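## Task

Load one small part (block, cylinder or plug) into every pocket of the turntable's trays, no pocket empty or doubled, by releasing parts into the lid's chutes from just over their rims. Pockets only pass beneath the chutes while the table moves: each press of the green button turns it a quarter turn counter-clockwise (seen from above), and a pocket crosses under each chute 3.5 s after the press. A press registers only when the table is at rest (edge strips on the lid light up white during turning) and only if the button is held briefly; release it before pressing again. Only 7 quarter turns are available. The table must be at rest at the end. Arm feet (metres) and facing (degrees counter-clockwise from +x): arm1 x=+0.50 y=-0.13 z=+0.81, -137; arm2 x=-0.42 y=+0.65 z=+0.74, -46; arm3 x=-1.02 y=+0.16 z=+0.77, +47; arm4 x=-0.38 y=-0.65 z=+0.82, +132. Finish with every gripper open and the arms clear; anything kept in place only by a robot counts as not done.

## Robot and tools

Robots. Four identical i2rt Big YAM arms, arm1 to arm4, each with six revolute joints, a two-finger gripper and a wrist camera. Reach is roughly 1.0 m from the joint1 axis. Joints move at different speeds, so the hand can sweep a wide path between postures. Room cameras: cam_corner and cam_top (504x504). Wrist cameras: arm1_cam_wrist to arm4_cam_wrist (616x616 fisheye); with joints 1 and 6 at 0 and the hand level, the wrist camera sits above the hand looking toward the fingertips.

Frame. One shared scene frame, origin on the floor, +z up. Positions and headings given for the arm feet are in it. hand means the point midway between the fingertips; its z axis runs along the fingers and the fingers close along its y axis.

Joints (all absolute targets, radians unless noted; tolerance for counting as reached in brackets):
- joint1_rad -2.879..2.879 (0.045): rotates the arm about its foot, positive counter-clockwise from above; 0 points the arm along its foot's facing.
- joint2_rad 0..3.141 (0.14): shoulder; 0 has the upper arm back and about level, increasing lifts it up then forward.
- joint3_rad 0..3.019 (0.09): elbow; 0 is fully folded, increasing opens it.
- joint4_rad -1.692..1.57 (0.055): hand pitch, positive tips fingers up.
- joint5_rad -1.57..1.57 (0.03): hand sideways swing, positive toward the arm's right.
- joint6_rad -2.094..2.094 (0.035): hand roll, positive clockwise viewed from behind the hand.
- gripper_m 0..0.093 m (0.003): fingertip gap; each finger pushes up to about 50-62 N.

execute_actions. Argument actions is a list holding one action, or empty to just read state and pictures. An action is an object keyed by arm name; each arm gets {"joints": {...}} with any subset of the joint keys above, each an absolute target (not an offset). Example: {"arm2": {"joints": {"joint1_rad": 0.3, "gripper_m": 0.05}}}. All named motions start together and may finish at different times. Omitted joints or arms may keep pushing toward earlier targets. Unknown keys or out-of-range values reject the whole call with no motion. Optional cameras: list of camera names or "all"; omitted/null means all, [] means none. The result gives each robot's state, joint_positions, joint_status and images (the pictures line gives their order).

wait: seconds from 0 to 10; nothing new is commanded and the simulation keeps running. zoom_image: camera plus region [x0, y0, x1, y1] in pixels of that camera's latest full image, origin top-left, at most 504x504. read_manual: section "licences" only; no motion. finished_scene: scene = the number of the current scene; ends it permanently after the last command is held and reports success.

Result lines. joint_status per joint: reached, "off_target" (stopped short, may still push), "contact_stop" or "time_out" (target dropped, holds where it stopped; a timed-out joint may instead keep a nearby target and keep pushing, listed under on_its_own). "joint command not followed" with a cause line means a self/inter-arm clearance check withheld that arm's joint targets (gripper still runs); such joints show "not_followed" and may be retried automatically on later actions until valid targets are sent. on_its_own lists what the call did not command; "held at" is the held target, not the actual position. To relieve a pushing joint, command its reported position. Tiny target changes may not move a joint. If a result reports a stop, any later execute_actions, wait or finished_scene in the same reply are skipped.

Heat. Holding loads or pushing heats motors, even while you think. MOTOR HOT appears from 85 °C; at 100 °C the arm and gripper go limp and fall (OVER-TEMPERATURE FAULT), and unreached keys show "limit_stop_at_motor_heat"; resend targets afterward. Some heat carries into the next scene.

Timing. The world keeps running while you compose a reply; robots hold the last command meanwhile. Shorter robot motion is better.

Avoid. Robot-on-robot squeezing fails the run and hard collisions may; the clearance check can react late and ignores fingers, gripper housings and wrist cameras. Arms do not stop on contact and can push hard. Do not knock or place anything outside the work area. Avoid dropping parts other than into chutes, slipping, slamming. Loose objects may occasionally be nudged by outside disturbances. Press the button only when the lid strips are not lit, hold briefly, lift off. Time drops so the part falls as a pocket passes. End with grippers open, arms clear, table stopped.

Each tool is called after "Emit:" as name(argument=value, ...) on one line, values as JSON.

## Session

Emit:
execute_actions(actions=[])

Scene clock: 0.00 s.
Motor temperatures (°C, as the motors report them): arm1=[23 26 23 21 21 21] | arm2=[23 24 24 25 22 22] | arm3=[25 23 22 22 22 22] | arm4=[25 25 24 22 25 21]
arm1.joint_positions: joint1_rad=+0.277 joint2_rad=+0.423 joint3_rad=+1.454 joint4_rad=-1.527 joint5_rad=+0.007 joint6_rad=+0.002 gripper_m=+0.094
arm1.joint_status: not commanded
arm1.hand: x=+0.4401 y=-0.2263 z=+1.3658 quat_wxyz=(-0.251, -0.747, -0.422, +0.448) (m; scene frame)
arm2.joint_positions: joint1_rad=+0.872 joint2_rad=+0.421 joint3_rad=+1.476 joint4_rad=-1.544 joint5_rad=+0.015 joint6_rad=+0.009 gripper_m=+0.094
arm2.joint_status: not commanded
arm2.hand: x=-0.3096 y=+0.6562 z=+1.2992 quat_wxyz=(-0.513, +0.021, -0.858, -0.011) (m; scene frame)
arm3.joint_positions: joint1_rad=-0.641 joint2_rad=+0.427 joint3_rad=+1.475 joint4_rad=-1.545 joint5_rad=+0.009 joint6_rad=-0.017 gripper_m=+0.095
arm3.joint_status: not commanded
arm3.hand: x=-0.9145 y=+0.1842 z=+1.3324 quat_wxyz=(-0.513, +0.084, -0.853, -0.032) (m; scene frame)
arm4.joint_positions: joint1_rad=-0.303 joint2_rad=+0.444 joint3_rad=+1.465 joint4_rad=-1.552 joint5_rad=-0.002 joint6_rad=-0.012 gripper_m=+0.094
arm4.joint_status: not commanded
arm4.hand: x=-0.4318 y=-0.5378 z=+1.3709 quat_wxyz=(-0.269, +0.737, -0.462, -0.413) (m; scene frame)
pictures: arm1_cam_wrist, arm2_cam_wrist, arm3_cam_wrist, arm4_cam_wrist, cam_corner, cam_top
Images, in order (width x height): arm1_cam_wrist 616x616, arm2_cam_wrist 616x616, arm3_cam_wrist 616x616, arm4_cam_wrist 616x616, cam_corner 504x504, cam_top 504x504.

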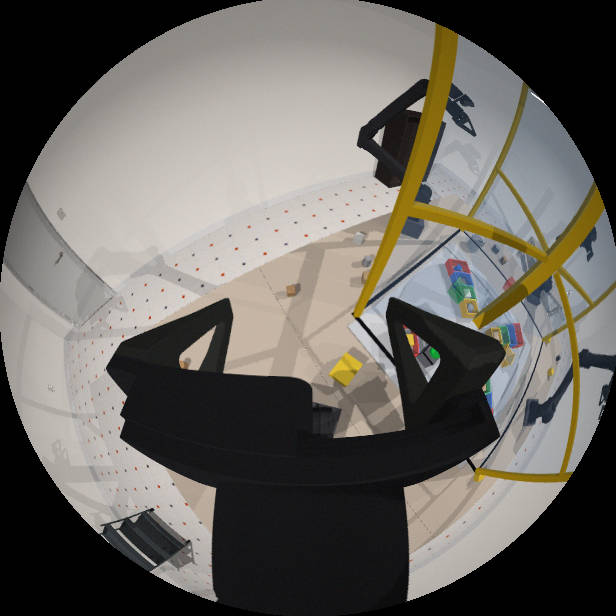

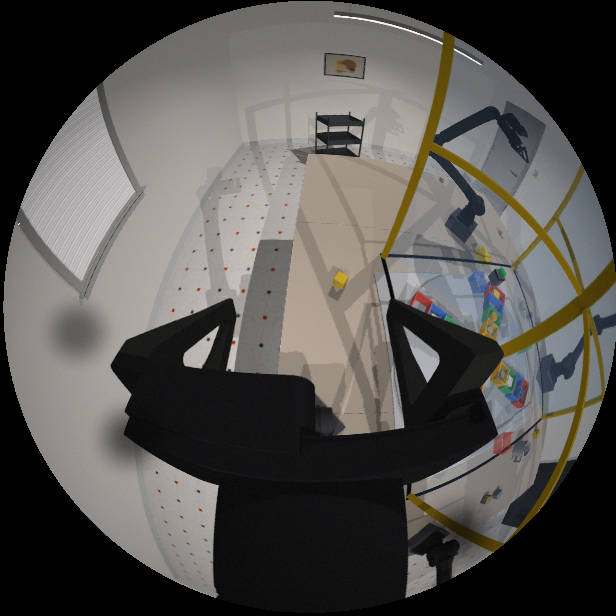

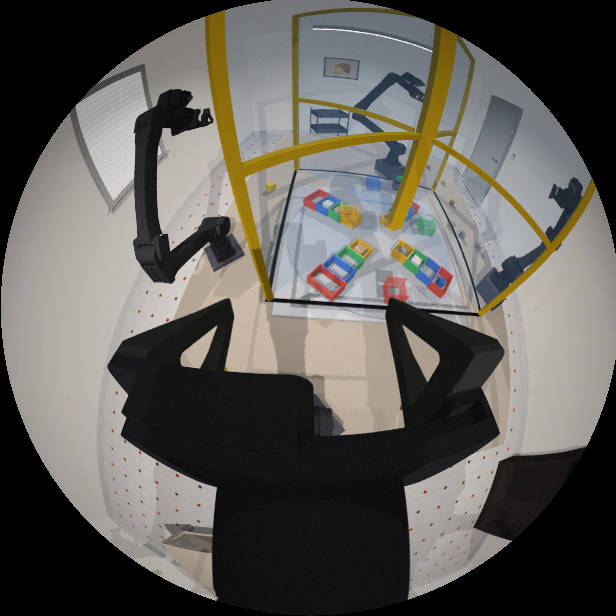

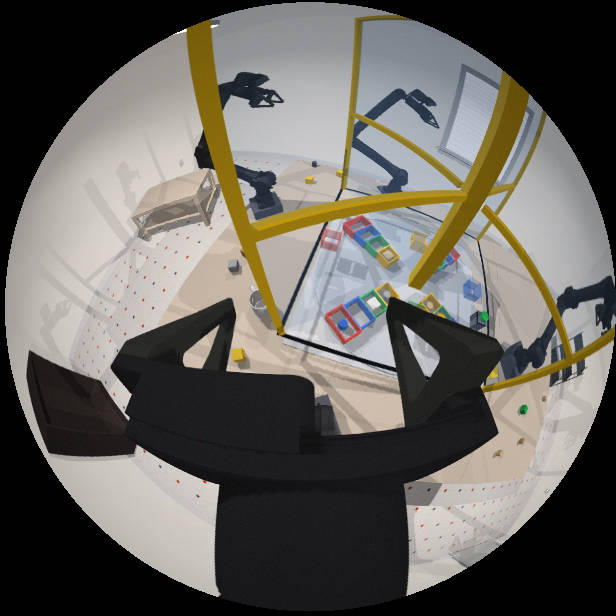

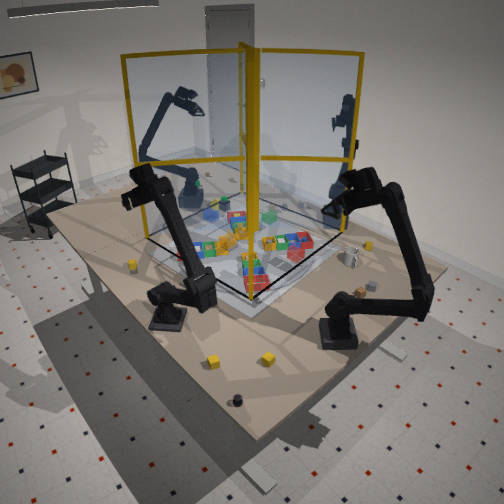

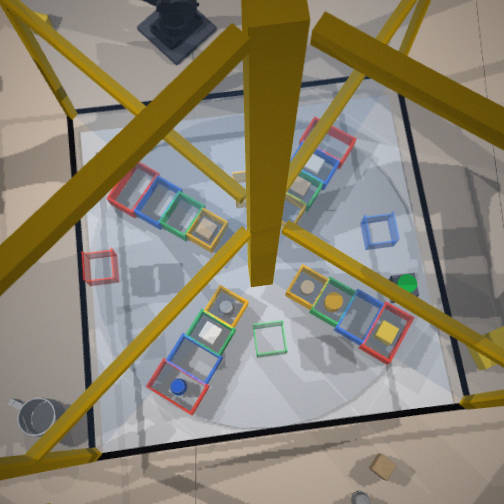

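Emit:
zoom_image(camera="cam_top", region=[200, 90, 450, 340])

Emit:
zoom_image(camera="cam_top", region=[60, 140, 340, 420])

Emit:
zoom_image(camera="arm3_cam_wrist", region=[250, 140, 510, 330])

Emit:
zoom_image(camera="cam_corner", region=[100, 130, 400, 330])

Emit:
zoom_image(camera="arm4_cam_wrist", region=[400, 230, 616, 490])

Emit:
zoom_image(camera="arm1_cam_wrist", region=[160, 200, 440, 420])

Region (200, 90, 450, 340) of cam_top's 504x504 image, scaled by 2.016, with more detail than that image has.

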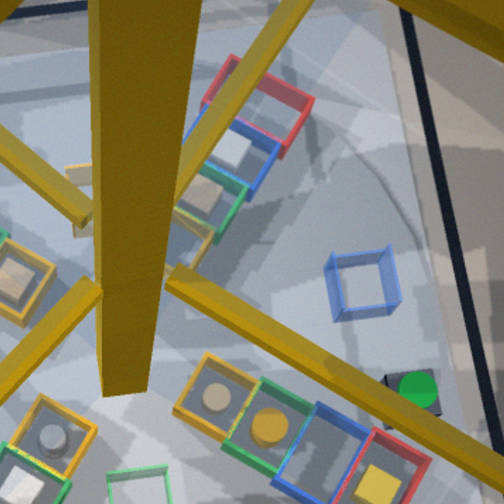

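Region (60, 140, 340, 420) of cam_top's 504x504 image, scaled by 1.800, with more detail than that image has.

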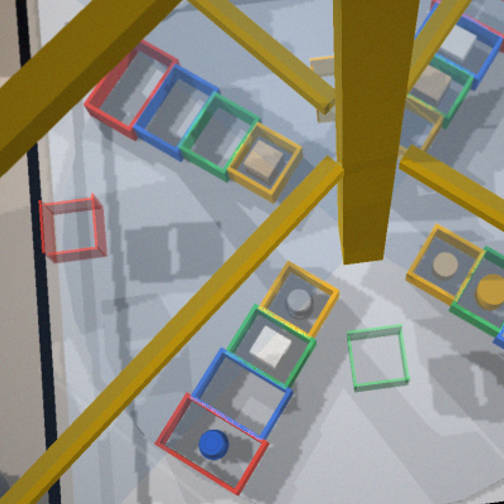

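Region (250, 140, 510, 330) of arm3_cam_wrist's 616x616 image, scaled by 1.938, with more detail than that image has; it fills the top 368 rows of this view, and the rest is white.

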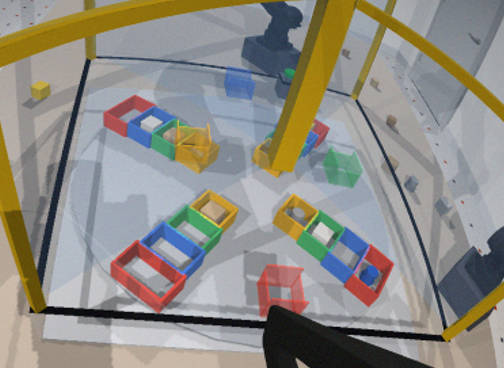

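Region (100, 130, 400, 330) of cam_corner's 504x504 image, scaled by 1.680, with more detail than that image has.

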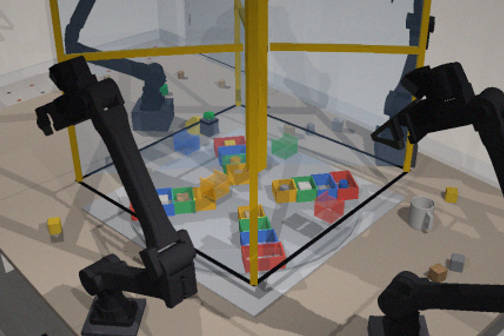

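Region (400, 230, 616, 490) of arm4_cam_wrist's 616x616 image, scaled by 1.938, with more detail than that image has; it fills the left 419 columns of this view, and the rest is white.

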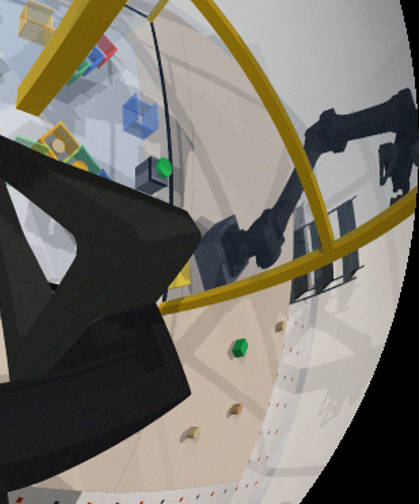

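Region (160, 200, 440, 420) of arm1_cam_wrist's 616x616 image, scaled by 1.800, with more detail than that image has; it fills the top 396 rows of this view, and the rest is white.

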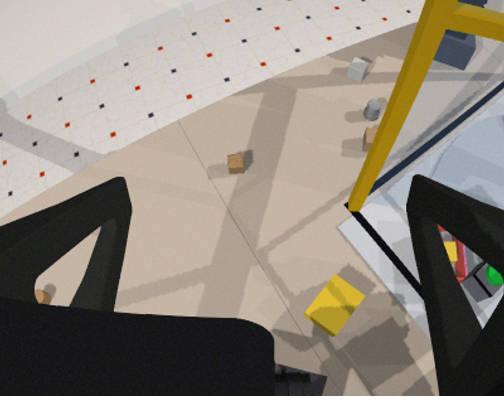

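Emit:
execute_actions(actions=[{"arm1":{"joints":{"joint1_rad":1.0,"joint2_rad":1.0,"joint3_rad":1.1,"joint4_rad":-1.0}},"arm2":{"joints":{"joint1_rad":0.605,"joint2_rad":1.269,"joint3_rad":0.704,"joint4_rad":-0.335}},"arm3":{"joints":{"joint1_rad":0.45}},"arm4":{"joints":{"joint1_rad":-1.976}}}])

Scene clock: 62.97 s.
Motor temperatures (°C, as the motors report them): arm1=[23 27 28 22 21 21] | arm2=[23 25 27 25 22 22] | arm3=[25 24 27 23 22 22] | arm4=[25 26 26 23 25 21]
arm1.joint_positions: joint1_rad=+1.003 joint2_rad=+0.998 joint3_rad=+1.089 joint4_rad=-1.020 joint5_rad=+0.007 joint6_rad=+0.002 gripper_m=+0.094
arm1.joint_status: all done
arm1.hand: x=+0.5743 y=-0.5214 z=+1.1309 quat_wxyz=(-0.240, -0.606, -0.730, +0.205) (m; scene frame)
arm2.joint_positions: joint1_rad=+0.610 joint2_rad=+1.254 joint3_rad=+0.710 joint4_rad=-0.349 joint5_rad=+0.015 joint6_rad=+0.009 gripper_m=+0.094
arm2.joint_status: all done
arm2.hand: x=+0.0187 y=+0.5598 z=+0.8560 quat_wxyz=(-0.328, -0.098, -0.939, +0.040) (m; scene frame)
arm3.joint_positions: joint1_rad=+0.445 joint2_rad=+0.427 joint3_rad=+1.475 joint4_rad=-1.545 joint5_rad=+0.009 joint6_rad=-0.017 gripper_m=+0.095
arm3.joint_status: all done
arm3.hand: x=-0.9893 y=+0.2727 z=+1.3308 quat_wxyz=(-0.418, +0.515, -0.691, -0.289) (m; scene frame)
arm4.joint_positions: joint1_rad=-1.967 joint2_rad=+0.444 joint3_rad=+1.465 joint4_rad=-1.552 joint5_rad=-0.002 joint6_rad=-0.012 gripper_m=+0.095
arm4.joint_status: all done
arm4.hand: x=-0.2672 y=-0.6071 z=+1.3726 quat_wxyz=(-0.493, +0.154, -0.853, -0.080) (m; scene frame)
pictures: arm1_cam_wrist, arm2_cam_wrist, arm3_cam_wrist, arm4_cam_wrist, cam_corner, cam_top
camera_calibration (this result's frames):
arm1_cam_wrist: T_world_to_cam=[[-0.98661, -0.163053, -0.00377993, 0.48756], [-0.163044, 0.986616, -0.00250276, 0.615796], [0.00413742, -0.00185295, -0.99999, 1.25167], [0, 0, 0, 1]] pos_world=[0.576255, -0.525737, 1.25504]
arm2_cam_wrist: T_world_to_cam=[[-0.203571, -0.978722, 0.0257223, 0.529541], [-0.977813, 0.201915, -0.0557872, -0.0468441], [0.0494064, -0.0365082, -0.998111, 0.99896], [0, 0, 0, 1]] pos_world=[0.0126392, 0.564203, 0.980839]
arm3_cam_wrist: T_world_to_cam=[[0.953144, -0.299986, 0.0390427, 0.969769], [-0.256803, -0.870564, -0.419727, 0.545806], [0.159902, 0.390034, -0.90681, 1.38259], [0, 0, 0, 1]] pos_world=[-1.00524, 0.22682, 1.44497]
arm4_cam_wrist: T_world_to_cam=[[0.335838, -0.941903, 0.00554949, -0.484846], [-0.861008, -0.309373, -0.403675, 0.138879], [0.38194, 0.130791, -0.914886, 1.55934], [0, 0, 0, 1]] pos_world=[-0.313167, -0.617661, 1.48537]
Images, in order (width x height): arm1_cam_wrist 616x616, arm2_cam_wrist 616x616, arm3_cam_wrist 616x616, arm4_cam_wrist 616x616, cam_corner 504x504, cam_top 504x504.

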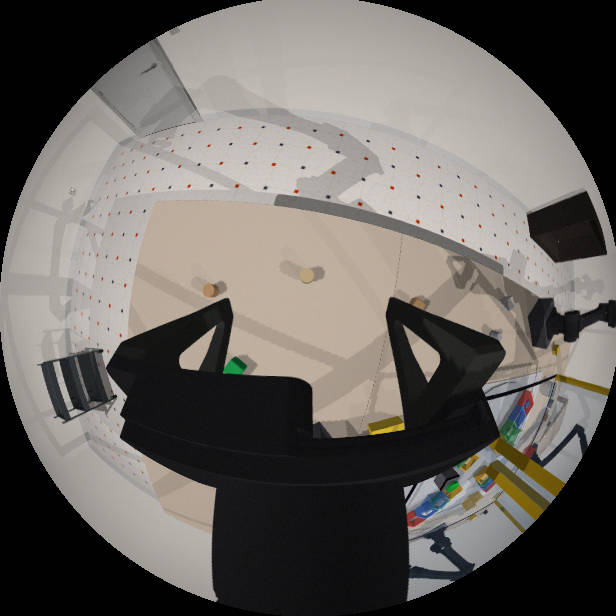

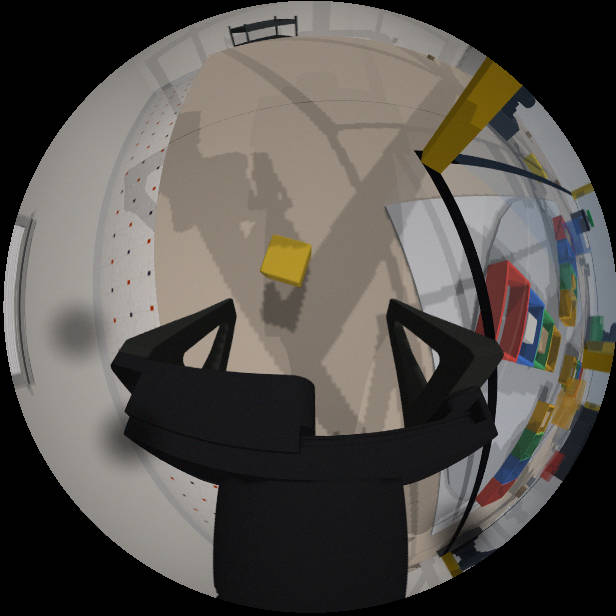

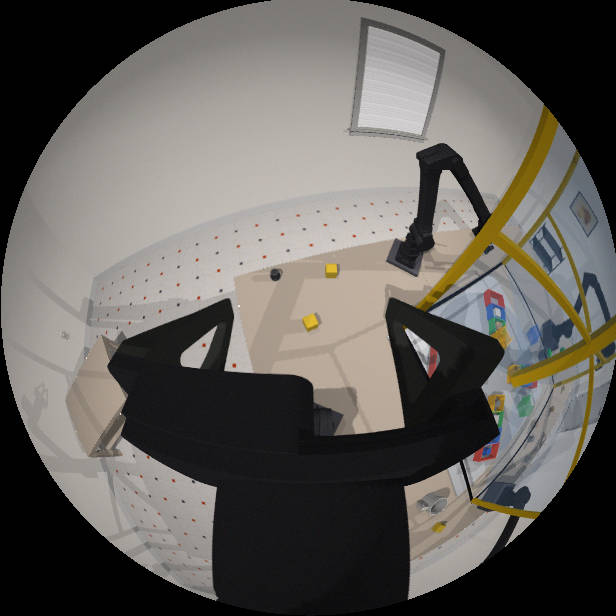

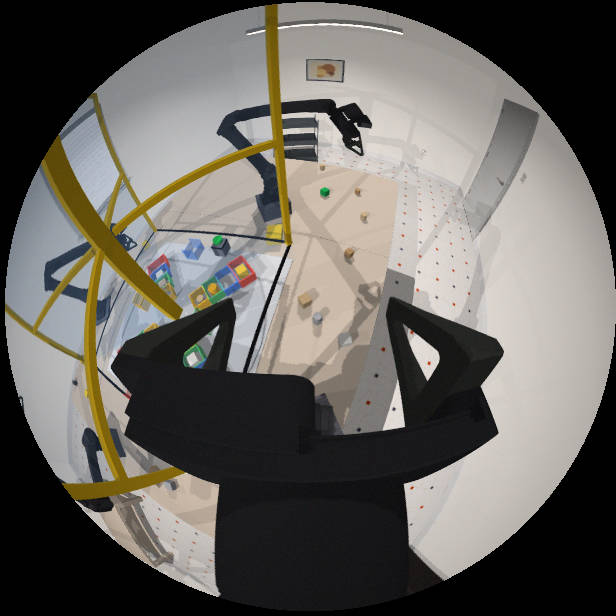

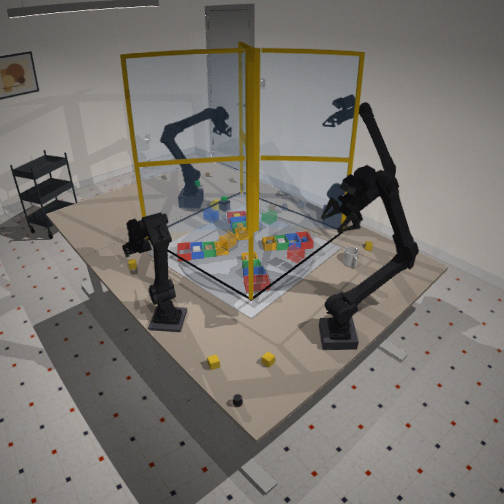

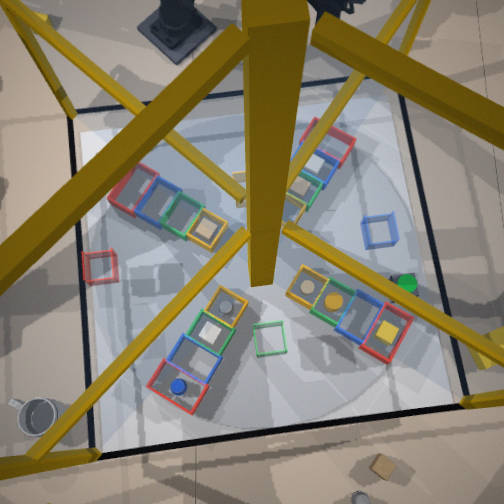

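Emit:
execute_actions(actions=[{"arm1":{"joints":{"joint1_rad":1.02,"joint2_rad":1.573,"joint3_rad":0.672,"joint4_rad":-0.03}},"arm2":{"joints":{"joint1_rad":0.654,"joint2_rad":1.506,"joint3_rad":0.788,"joint4_rad":-0.212}},"arm3":{"joints":{"joint1_rad":0.653,"joint2_rad":1.603,"joint3_rad":0.926,"joint4_rad":-0.253}},"arm4":{"joints":{"joint1_rad":-2.01,"joint2_rad":1.256,"joint3_rad":0.394,"joint4_rad":-0.068}}}], cameras=["arm1_cam_wrist","arm2_cam_wrist","arm3_cam_wrist","arm4_cam_wrist","cam_corner"])

Scene clock: 96.93 s.
Motor temperatures (°C, as the motors report them): arm1=[23 27 33 22 21 21] | arm2=[23 25 28 26 22 22] | arm3=[25 24 28 23 22 22] | arm4=[25 26 27 23 25 21]
arm1.joint_positions: joint1_rad=+1.013 joint2_rad=+1.576 joint3_rad=+0.662 joint4_rad=-0.050 joint5_rad=+0.007 joint6_rad=+0.002 gripper_m=+0.094
arm1.joint_status: all done
arm1.hand: x=+0.5901 y=-0.5842 z=+0.8124 quat_wxyz=(-0.229, -0.606, -0.737, +0.194) (m; scene frame)
arm2.joint_positions: joint1_rad=+0.650 joint2_rad=+1.503 joint3_rad=+0.750 joint4_rad=-0.224 joint5_rad=+0.015 joint6_rad=+0.009 gripper_m=+0.094
arm2.joint_status: all done
arm2.hand: x=+0.0523 y=+0.5722 z=+0.7820 quat_wxyz=(-0.290, -0.081, -0.953, +0.031) (m; scene frame)
arm3.joint_positions: joint1_rad=+0.648 joint2_rad=+1.605 joint3_rad=+0.915 joint4_rad=-0.267 joint5_rad=+0.009 joint6_rad=-0.017 gripper_m=+0.095
arm3.joint_status: all done
arm3.hand: x=-0.9621 y=+0.6970 z=+0.8266 quat_wxyz=(-0.229, +0.645, -0.704, -0.190) (m; scene frame)
arm4.joint_positions: joint1_rad=-2.000 joint2_rad=+1.250 joint3_rad=+0.400 joint4_rad=-0.087 joint5_rad=-0.002 joint6_rad=-0.012 gripper_m=+0.095
arm4.joint_status: all done
arm4.hand: x=-0.0295 y=-0.5393 z=+0.8447 quat_wxyz=(-0.311, +0.153, -0.937, -0.044) (m; scene frame)
pictures: arm1_cam_wrist, arm2_cam_wrist, arm3_cam_wrist, arm4_cam_wrist, cam_corner
camera_calibration (this result's frames):
arm1_cam_wrist: T_world_to_cam=[[-0.984919, -0.172994, -0.00294255, 0.484269], [-0.173001, 0.984431, 0.0310831, 0.65687], [-0.00248043, 0.0311233, -0.999512, 0.95578], [0, 0, 0, 1]] pos_world=[0.592976, -0.592615, 0.936321]
arm2_cam_wrist: T_world_to_cam=[[-0.16284, -0.986304, 0.0262097, 0.55224], [-0.986175, 0.16353, 0.0267563, -0.0627326], [-0.030676, -0.0214904, -0.999298, 0.920432], [0, 0, 0, 1]] pos_world=[0.0562966, 0.574716, 0.906991]
arm3_cam_wrist: T_world_to_cam=[[0.995452, -0.0894005, 0.0329023, 0.989859], [-0.0903297, -0.99552, 0.0279277, 0.587816], [0.0302582, -0.0307728, -0.999068, 1.00038], [0, 0, 0, 1]] pos_world=[-0.96253, 0.704461, 0.950463]
arm4_cam_wrist: T_world_to_cam=[[0.30438, -0.952538, 0.00479464, -0.503971], [-0.952489, -0.304414, -0.00988144, -0.181261], [0.010872, -0.00155912, -0.99994, 0.966251], [0, 0, 0, 1]] pos_world=[-0.0297553, -0.533724, 0.966818]
Images, in order (width x height): arm1_cam_wrist 616x616, arm2_cam_wrist 616x616, arm3_cam_wrist 616x616, arm4_cam_wrist 616x616, cam_corner 504x504.

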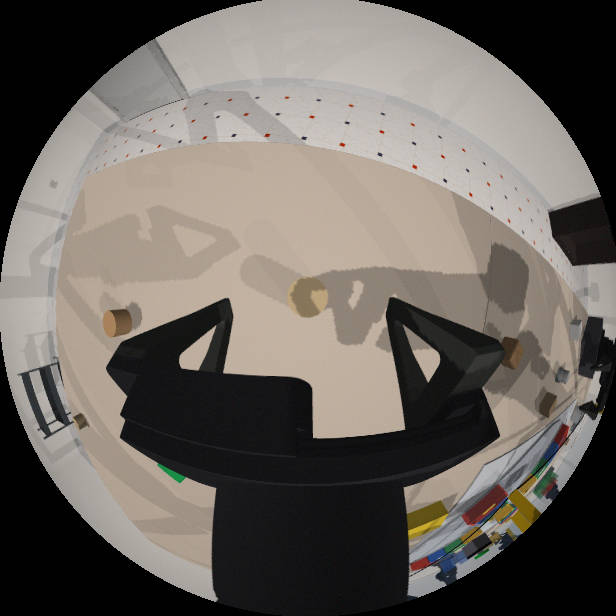

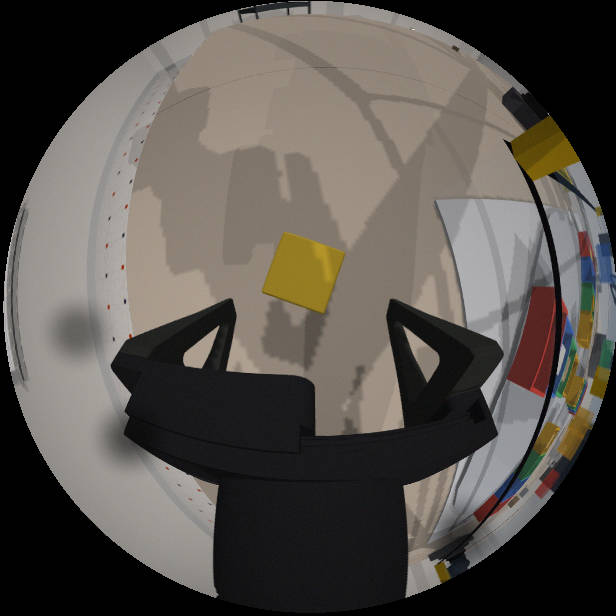

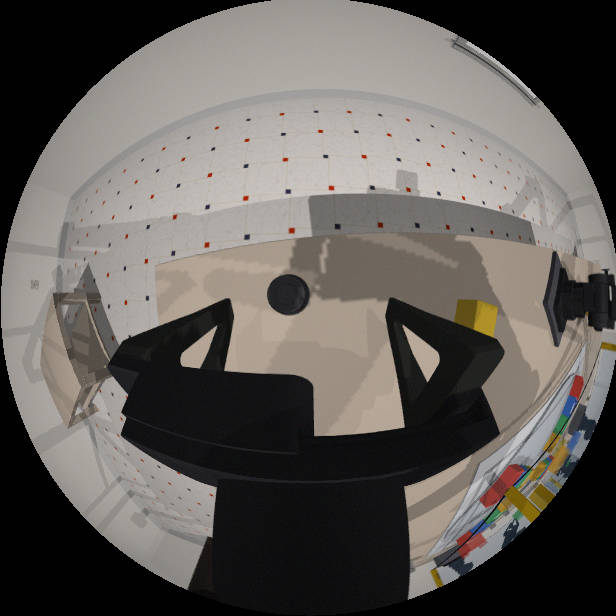

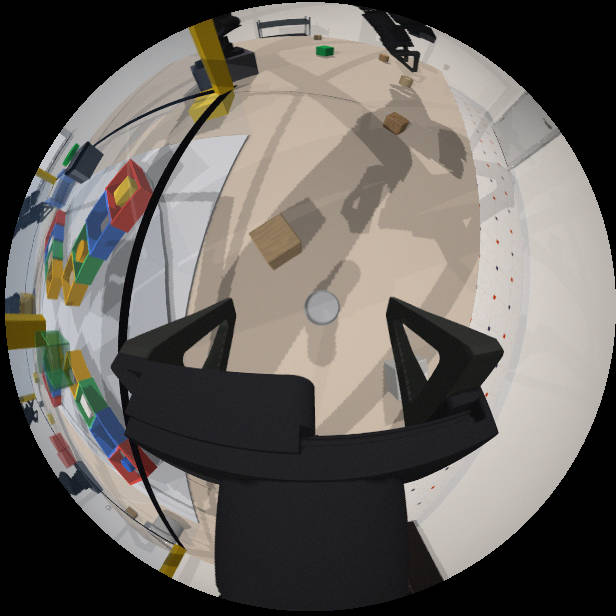

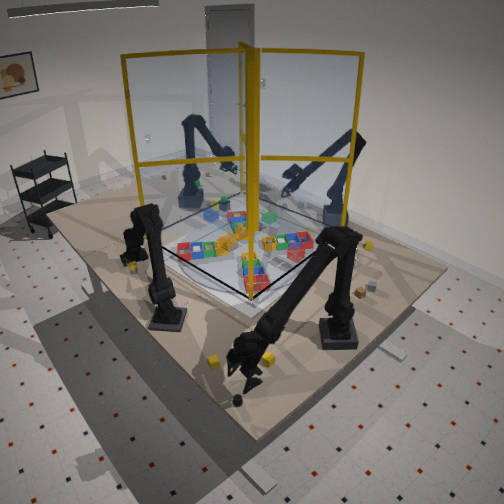

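Emit:
execute_actions(actions=[{"arm1":{"joints":{"joint2_rad":1.765,"joint4_rad":0.204}},"arm2":{"joints":{"joint1_rad":0.665,"joint2_rad":1.61,"joint4_rad":-0.06}},"arm3":{"joints":{"joint1_rad":0.69,"joint2_rad":1.77,"joint3_rad":0.876,"joint4_rad":-0.007}},"arm4":{"joints":{"joint1_rad":-2.035,"joint2_rad":1.649,"joint3_rad":0.355,"joint4_rad":0.38,"gripper_m":0.062}}}], cameras=["arm1_cam_wrist","arm2_cam_wrist","arm3_cam_wrist","arm4_cam_wrist"])

Scene clock: 107.93 s.
Motor temperatures (°C, as the motors report them): arm1=[23 28 31 22 21 21] | arm2=[23 25 29 26 22 22] | arm3=[25 25 28 23 22 22] | arm4=[25 26 27 23 25 21]
arm1.joint_positions: joint1_rad=+1.013 joint2_rad=+1.769 joint3_rad=+0.662 joint4_rad=+0.184 joint5_rad=+0.007 joint6_rad=+0.002 gripper_m=+0.094
arm1.joint_status: all done
arm1.hand: x=+0.5933 y=-0.6009 z=+0.7585 quat_wxyz=(-0.244, -0.602, -0.732, +0.206) (m; scene frame)
arm2.joint_positions: joint1_rad=+0.655 joint2_rad=+1.599 joint3_rad=+0.750 joint4_rad=-0.074 joint5_rad=+0.015 joint6_rad=+0.009 gripper_m=+0.094
arm2.joint_status: all done
arm2.hand: x=+0.0733 y=+0.5715 z=+0.7582 quat_wxyz=(-0.315, -0.078, -0.945, +0.032) (m; scene frame)
arm3.joint_positions: joint1_rad=+0.689 joint2_rad=+1.785 joint3_rad=+0.868 joint4_rad=-0.021 joint5_rad=+0.009 joint6_rad=-0.017 gripper_m=+0.095
arm3.joint_status: all done
arm3.hand: x=-0.9828 y=+0.7058 z=+0.7484 quat_wxyz=(-0.232, +0.657, -0.689, -0.201) (m; scene frame)
arm4.joint_positions: joint1_rad=-2.025 joint2_rad=+1.641 joint3_rad=+0.364 joint4_rad=+0.361 joint5_rad=-0.002 joint6_rad=-0.012 gripper_m=+0.062
arm4.joint_status: all done
arm4.hand: x=-0.0147 y=-0.5453 z=+0.7615 quat_wxyz=(-0.322, +0.140, -0.935, -0.042) (m; scene frame)
pictures: arm1_cam_wrist, arm2_cam_wrist, arm3_cam_wrist, arm4_cam_wrist
camera_calibration (this result's frames):
arm1_cam_wrist: T_world_to_cam=[[-0.98487, -0.17325, -0.00392369, 0.484925], [-0.173209, 0.984844, -0.00895457, 0.706276], [0.0054156, -0.00813947, -0.999952, 0.874473], [0, 0, 0, 1]] pos_world=[0.595187, -0.604441, 0.882658]
arm2_cam_wrist: T_world_to_cam=[[-0.15871, -0.986988, 0.0257927, 0.555981], [-0.987076, 0.158028, -0.0266181, 0.00232545], [0.0221958, -0.0296839, -0.999313, 0.898078], [0, 0, 0, 1]] pos_world=[0.0706014, 0.575038, 0.883182]
arm3_cam_wrist: T_world_to_cam=[[0.998254, -0.0491277, 0.0327936, 0.988227], [-0.0494558, -0.998733, 0.00927011, 0.653237], [0.0322966, -0.0108758, -0.999419, 0.911373], [0, 0, 0, 1]] pos_world=[-0.98363, 0.710871, 0.87238]
arm4_cam_wrist: T_world_to_cam=[[0.279981, -0.959994, 0.00464807, -0.518092], [-0.959514, -0.279989, -0.0306523, -0.140747], [0.0307274, 0.00412217, -0.999519, 0.885881], [0, 0, 0, 1]] pos_world=[-0.0172135, -0.540425, 0.883549]
Images, in order (width x height): arm1_cam_wrist 616x616, arm2_cam_wrist 616x616, arm3_cam_wrist 616x616, arm4_cam_wrist 616x616.

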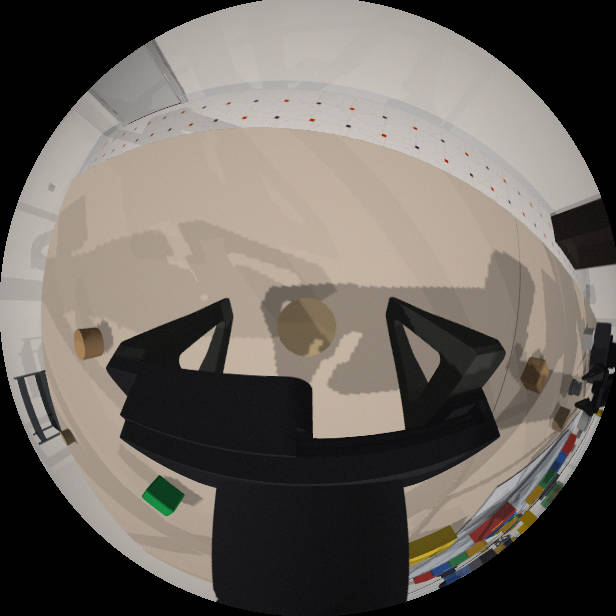

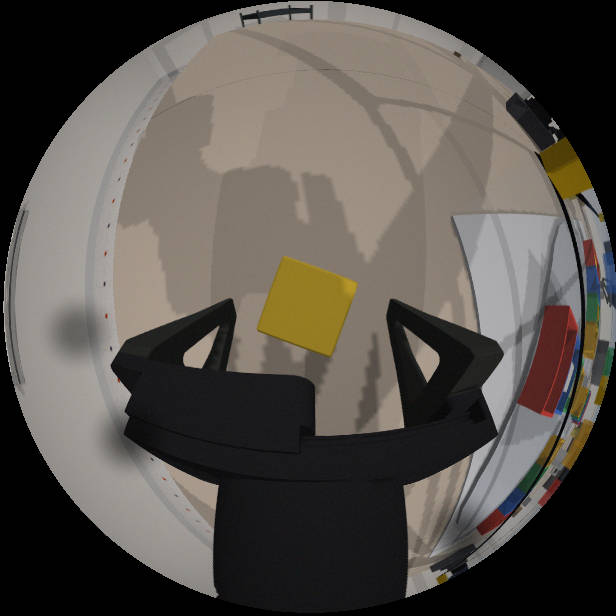

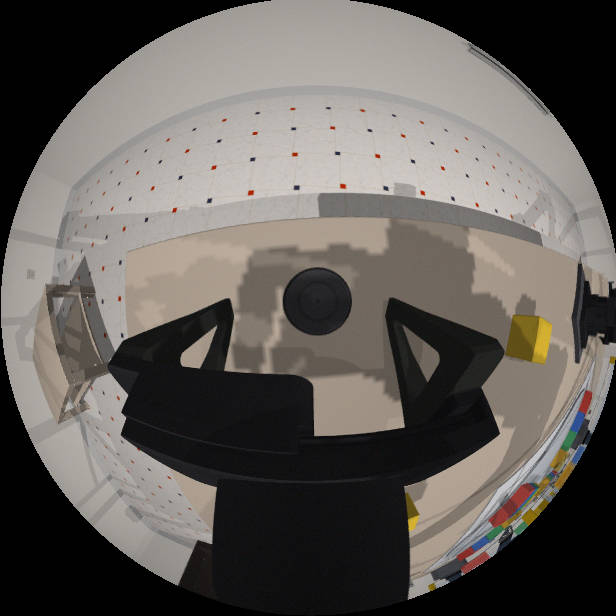

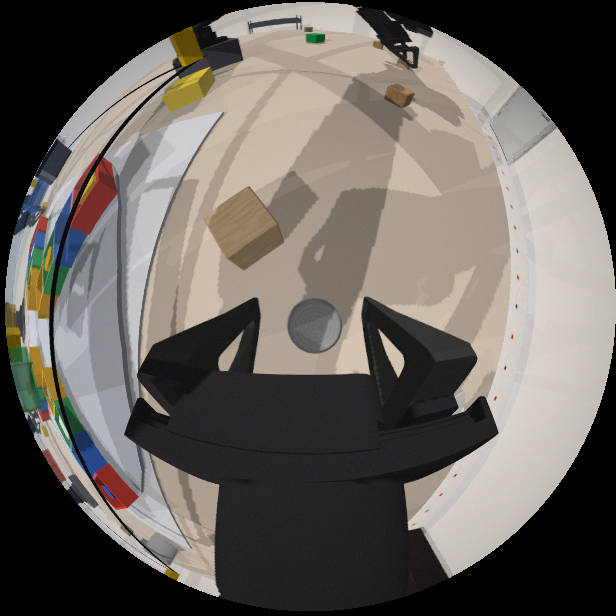

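Emit:
execute_actions(actions=[{"arm1":{"joints":{"joint4_rad":0.155}},"arm2":{"joints":{"joint2_rad":1.62,"joint4_rad":-0.03}},"arm3":{"joints":{"joint4_rad":0.04}},"arm4":{"joints":{"joint4_rad":0.315}}}], cameras=[])

Emit:
execute_actions(actions=[{"arm1":{"joints":{"gripper_m":0.015}},"arm2":{"joints":{"gripper_m":0.02}},"arm3":{"joints":{"gripper_m":0.015}},"arm4":{"joints":{"gripper_m":0.012}}}], cameras=["arm1_cam_wrist","arm2_cam_wrist","arm3_cam_wrist","arm4_cam_wrist"])

Scene clock: 117.47 s.
Motor temperatures (°C, as the motors report them): arm1=[23 29 30 22 21 21] | arm2=[23 25 30 26 22 22] | arm3=[25 26 28 23 22 22] | arm4=[25 26 26 23 25 21]
arm1.joint_positions: joint1_rad=+1.013 joint2_rad=+1.769 joint3_rad=+0.662 joint4_rad=+0.170 joint5_rad=+0.007 joint6_rad=+0.002 gripper_m=+0.094
arm1.joint_status: all done
arm1.hand: x=+0.5928 y=-0.5983 z=+0.7565 quat_wxyz=(-0.239, -0.603, -0.734, +0.202) (m; scene frame)
arm2.joint_positions: joint1_rad=+0.655 joint2_rad=+1.599 joint3_rad=+0.750 joint4_rad=-0.044 joint5_rad=+0.015 joint6_rad=+0.009 gripper_m=+0.094
arm2.joint_status: all done
arm2.hand: x=+0.0791 y=+0.5706 z=+0.7627 quat_wxyz=(-0.329, -0.077, -0.941, +0.033) (m; scene frame)
arm3.joint_positions: joint1_rad=+0.689 joint2_rad=+1.785 joint3_rad=+0.868 joint4_rad=+0.025 joint5_rad=+0.009 joint6_rad=-0.017 gripper_m=+0.095
arm3.joint_status: all done
arm3.hand: x=-0.9823 y=+0.7149 z=+0.7553 quat_wxyz=(-0.248, +0.652, -0.683, -0.216) (m; scene frame)
arm4.joint_positions: joint1_rad=-2.025 joint2_rad=+1.641 joint3_rad=+0.364 joint4_rad=+0.329 joint5_rad=-0.002 joint6_rad=-0.012 gripper_m=+0.062
arm4.joint_status: all done
arm4.hand: x=-0.0206 y=-0.5471 z=+0.7568 quat_wxyz=(-0.307, +0.141, -0.940, -0.040) (m; scene frame)
pictures: none
No camera images: the call's "cameras" was empty. Leave "cameras" out to get every camera's image.

Scene clock: 118.13 s.
Motor temperatures (°C, as the motors report them): arm1=[23 29 30 22 21 21] | arm2=[23 25 30 26 22 22] | arm3=[25 26 28 23 22 22] | arm4=[25 26 26 23 25 21]
arm1.joint_positions: joint1_rad=+1.013 joint2_rad=+1.769 joint3_rad=+0.662 joint4_rad=+0.170 joint5_rad=+0.007 joint6_rad=+0.002 gripper_m=+0.031
arm1.joint_status: gripper_m off_target (ended at +0.031, target +0.015)
arm1.hand: x=+0.5928 y=-0.5983 z=+0.7565 quat_wxyz=(-0.239, -0.603, -0.734, +0.202) (m; scene frame)
arm2.joint_positions: joint1_rad=+0.655 joint2_rad=+1.599 joint3_rad=+0.750 joint4_rad=-0.044 joint5_rad=+0.015 joint6_rad=+0.009 gripper_m=+0.043
arm2.joint_status: gripper_m off_target (ended at +0.043, target +0.020)
arm2.hand: x=+0.0791 y=+0.5706 z=+0.7627 quat_wxyz=(-0.329, -0.077, -0.941, +0.033) (m; scene frame)
arm3.joint_positions: joint1_rad=+0.689 joint2_rad=+1.785 joint3_rad=+0.868 joint4_rad=+0.026 joint5_rad=+0.010 joint6_rad=-0.017 gripper_m=+0.029
arm3.joint_status: gripper_m off_target (ended at +0.029, target +0.015)
arm3.hand: x=-0.9820 y=+0.7149 z=+0.7554 quat_wxyz=(-0.248, +0.652, -0.683, -0.216) (m; scene frame)
arm4.joint_positions: joint1_rad=-2.025 joint2_rad=+1.641 joint3_rad=+0.364 joint4_rad=+0.329 joint5_rad=-0.002 joint6_rad=-0.012 gripper_m=+0.030
arm4.joint_status: gripper_m off_target (ended at +0.030, target +0.012)
arm4.hand: x=-0.0206 y=-0.5471 z=+0.7568 quat_wxyz=(-0.307, +0.141, -0.940, -0.040) (m; scene frame)
pictures: arm1_cam_wrist, arm2_cam_wrist, arm3_cam_wrist, arm4_cam_wrist
camera_calibration (this result's frames):
arm1_cam_wrist: T_world_to_cam=[[-0.984888, -0.173158, -0.00358848, 0.484657], [-0.173174, 0.98488, 0.00477425, 0.693169], [0.00270753, 0.00532353, -0.999982, 0.882159], [0, 0, 0, 1]] pos_world=[0.594983, -0.603462, 0.880573]
arm2_cam_wrist: T_world_to_cam=[[-0.159343, -0.986893, 0.025542, 0.556118], [-0.985855, 0.157708, -0.0567263, 0.0313566], [0.0519546, -0.0342197, -0.998063, 0.901735], [0, 0, 0, 1]] pos_world=[0.0726773, 0.57474, 0.887562]
arm3_cam_wrist: T_world_to_cam=[[0.998089, -0.0511557, 0.034662, 0.987546], [-0.0498468, -0.998048, -0.0376268, 0.696927], [0.0365191, 0.0358271, -0.998691, 0.8886], [0, 0, 0, 1]] pos_world=[-0.98337, 0.714249, 0.879429]
arm4_cam_wrist: T_world_to_cam=[[0.2797, -0.960075, 0.0049265, -0.518422], [-0.960087, -0.2797, 0.00062192, -0.170559], [0.000780855, -0.00490382, -0.999988, 0.876252], [0, 0, 0, 1]] pos_world=[-0.0194327, -0.541133, 0.878902]
Images, in order (width x height): arm1_cam_wrist 616x616, arm2_cam_wrist 616x616, arm3_cam_wrist 616x616, arm4_cam_wrist 616x616.

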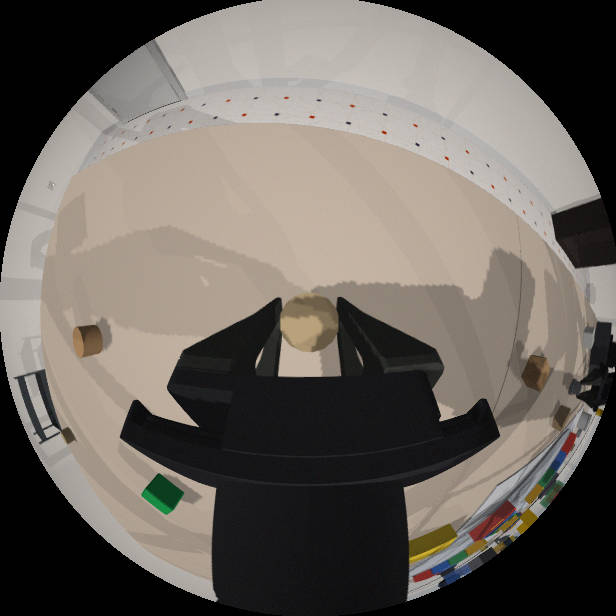

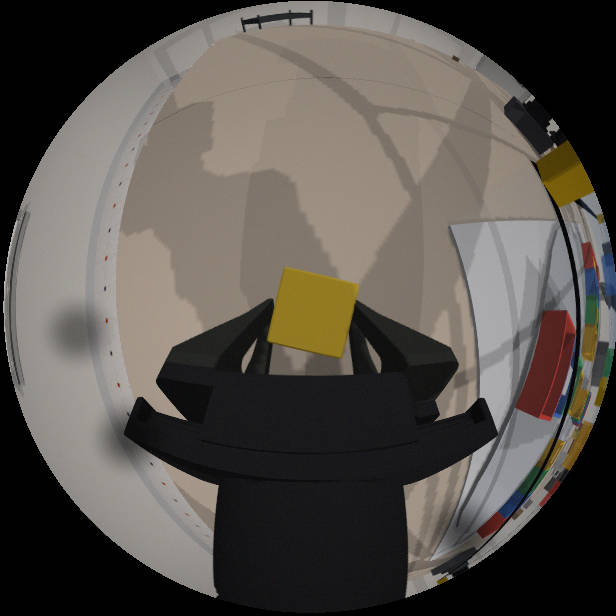

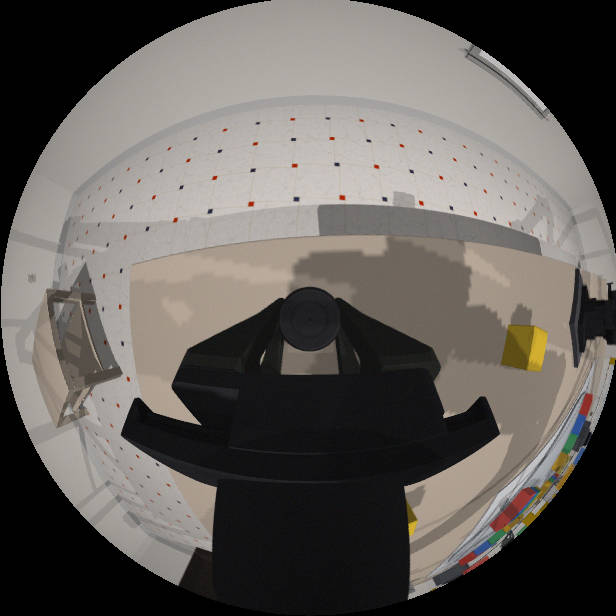

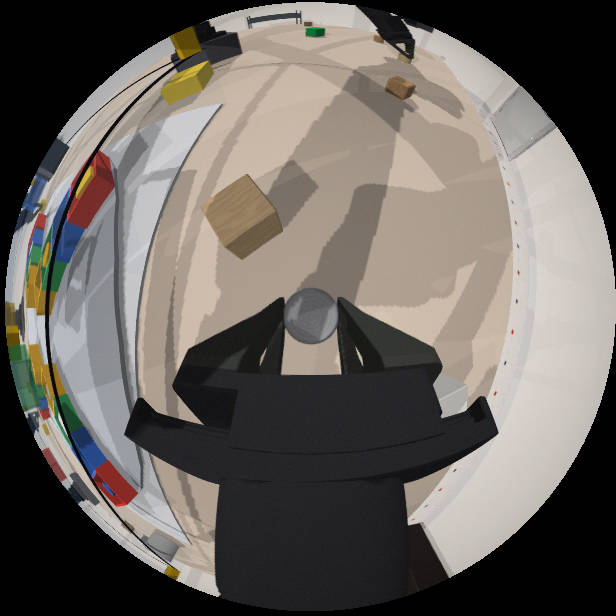

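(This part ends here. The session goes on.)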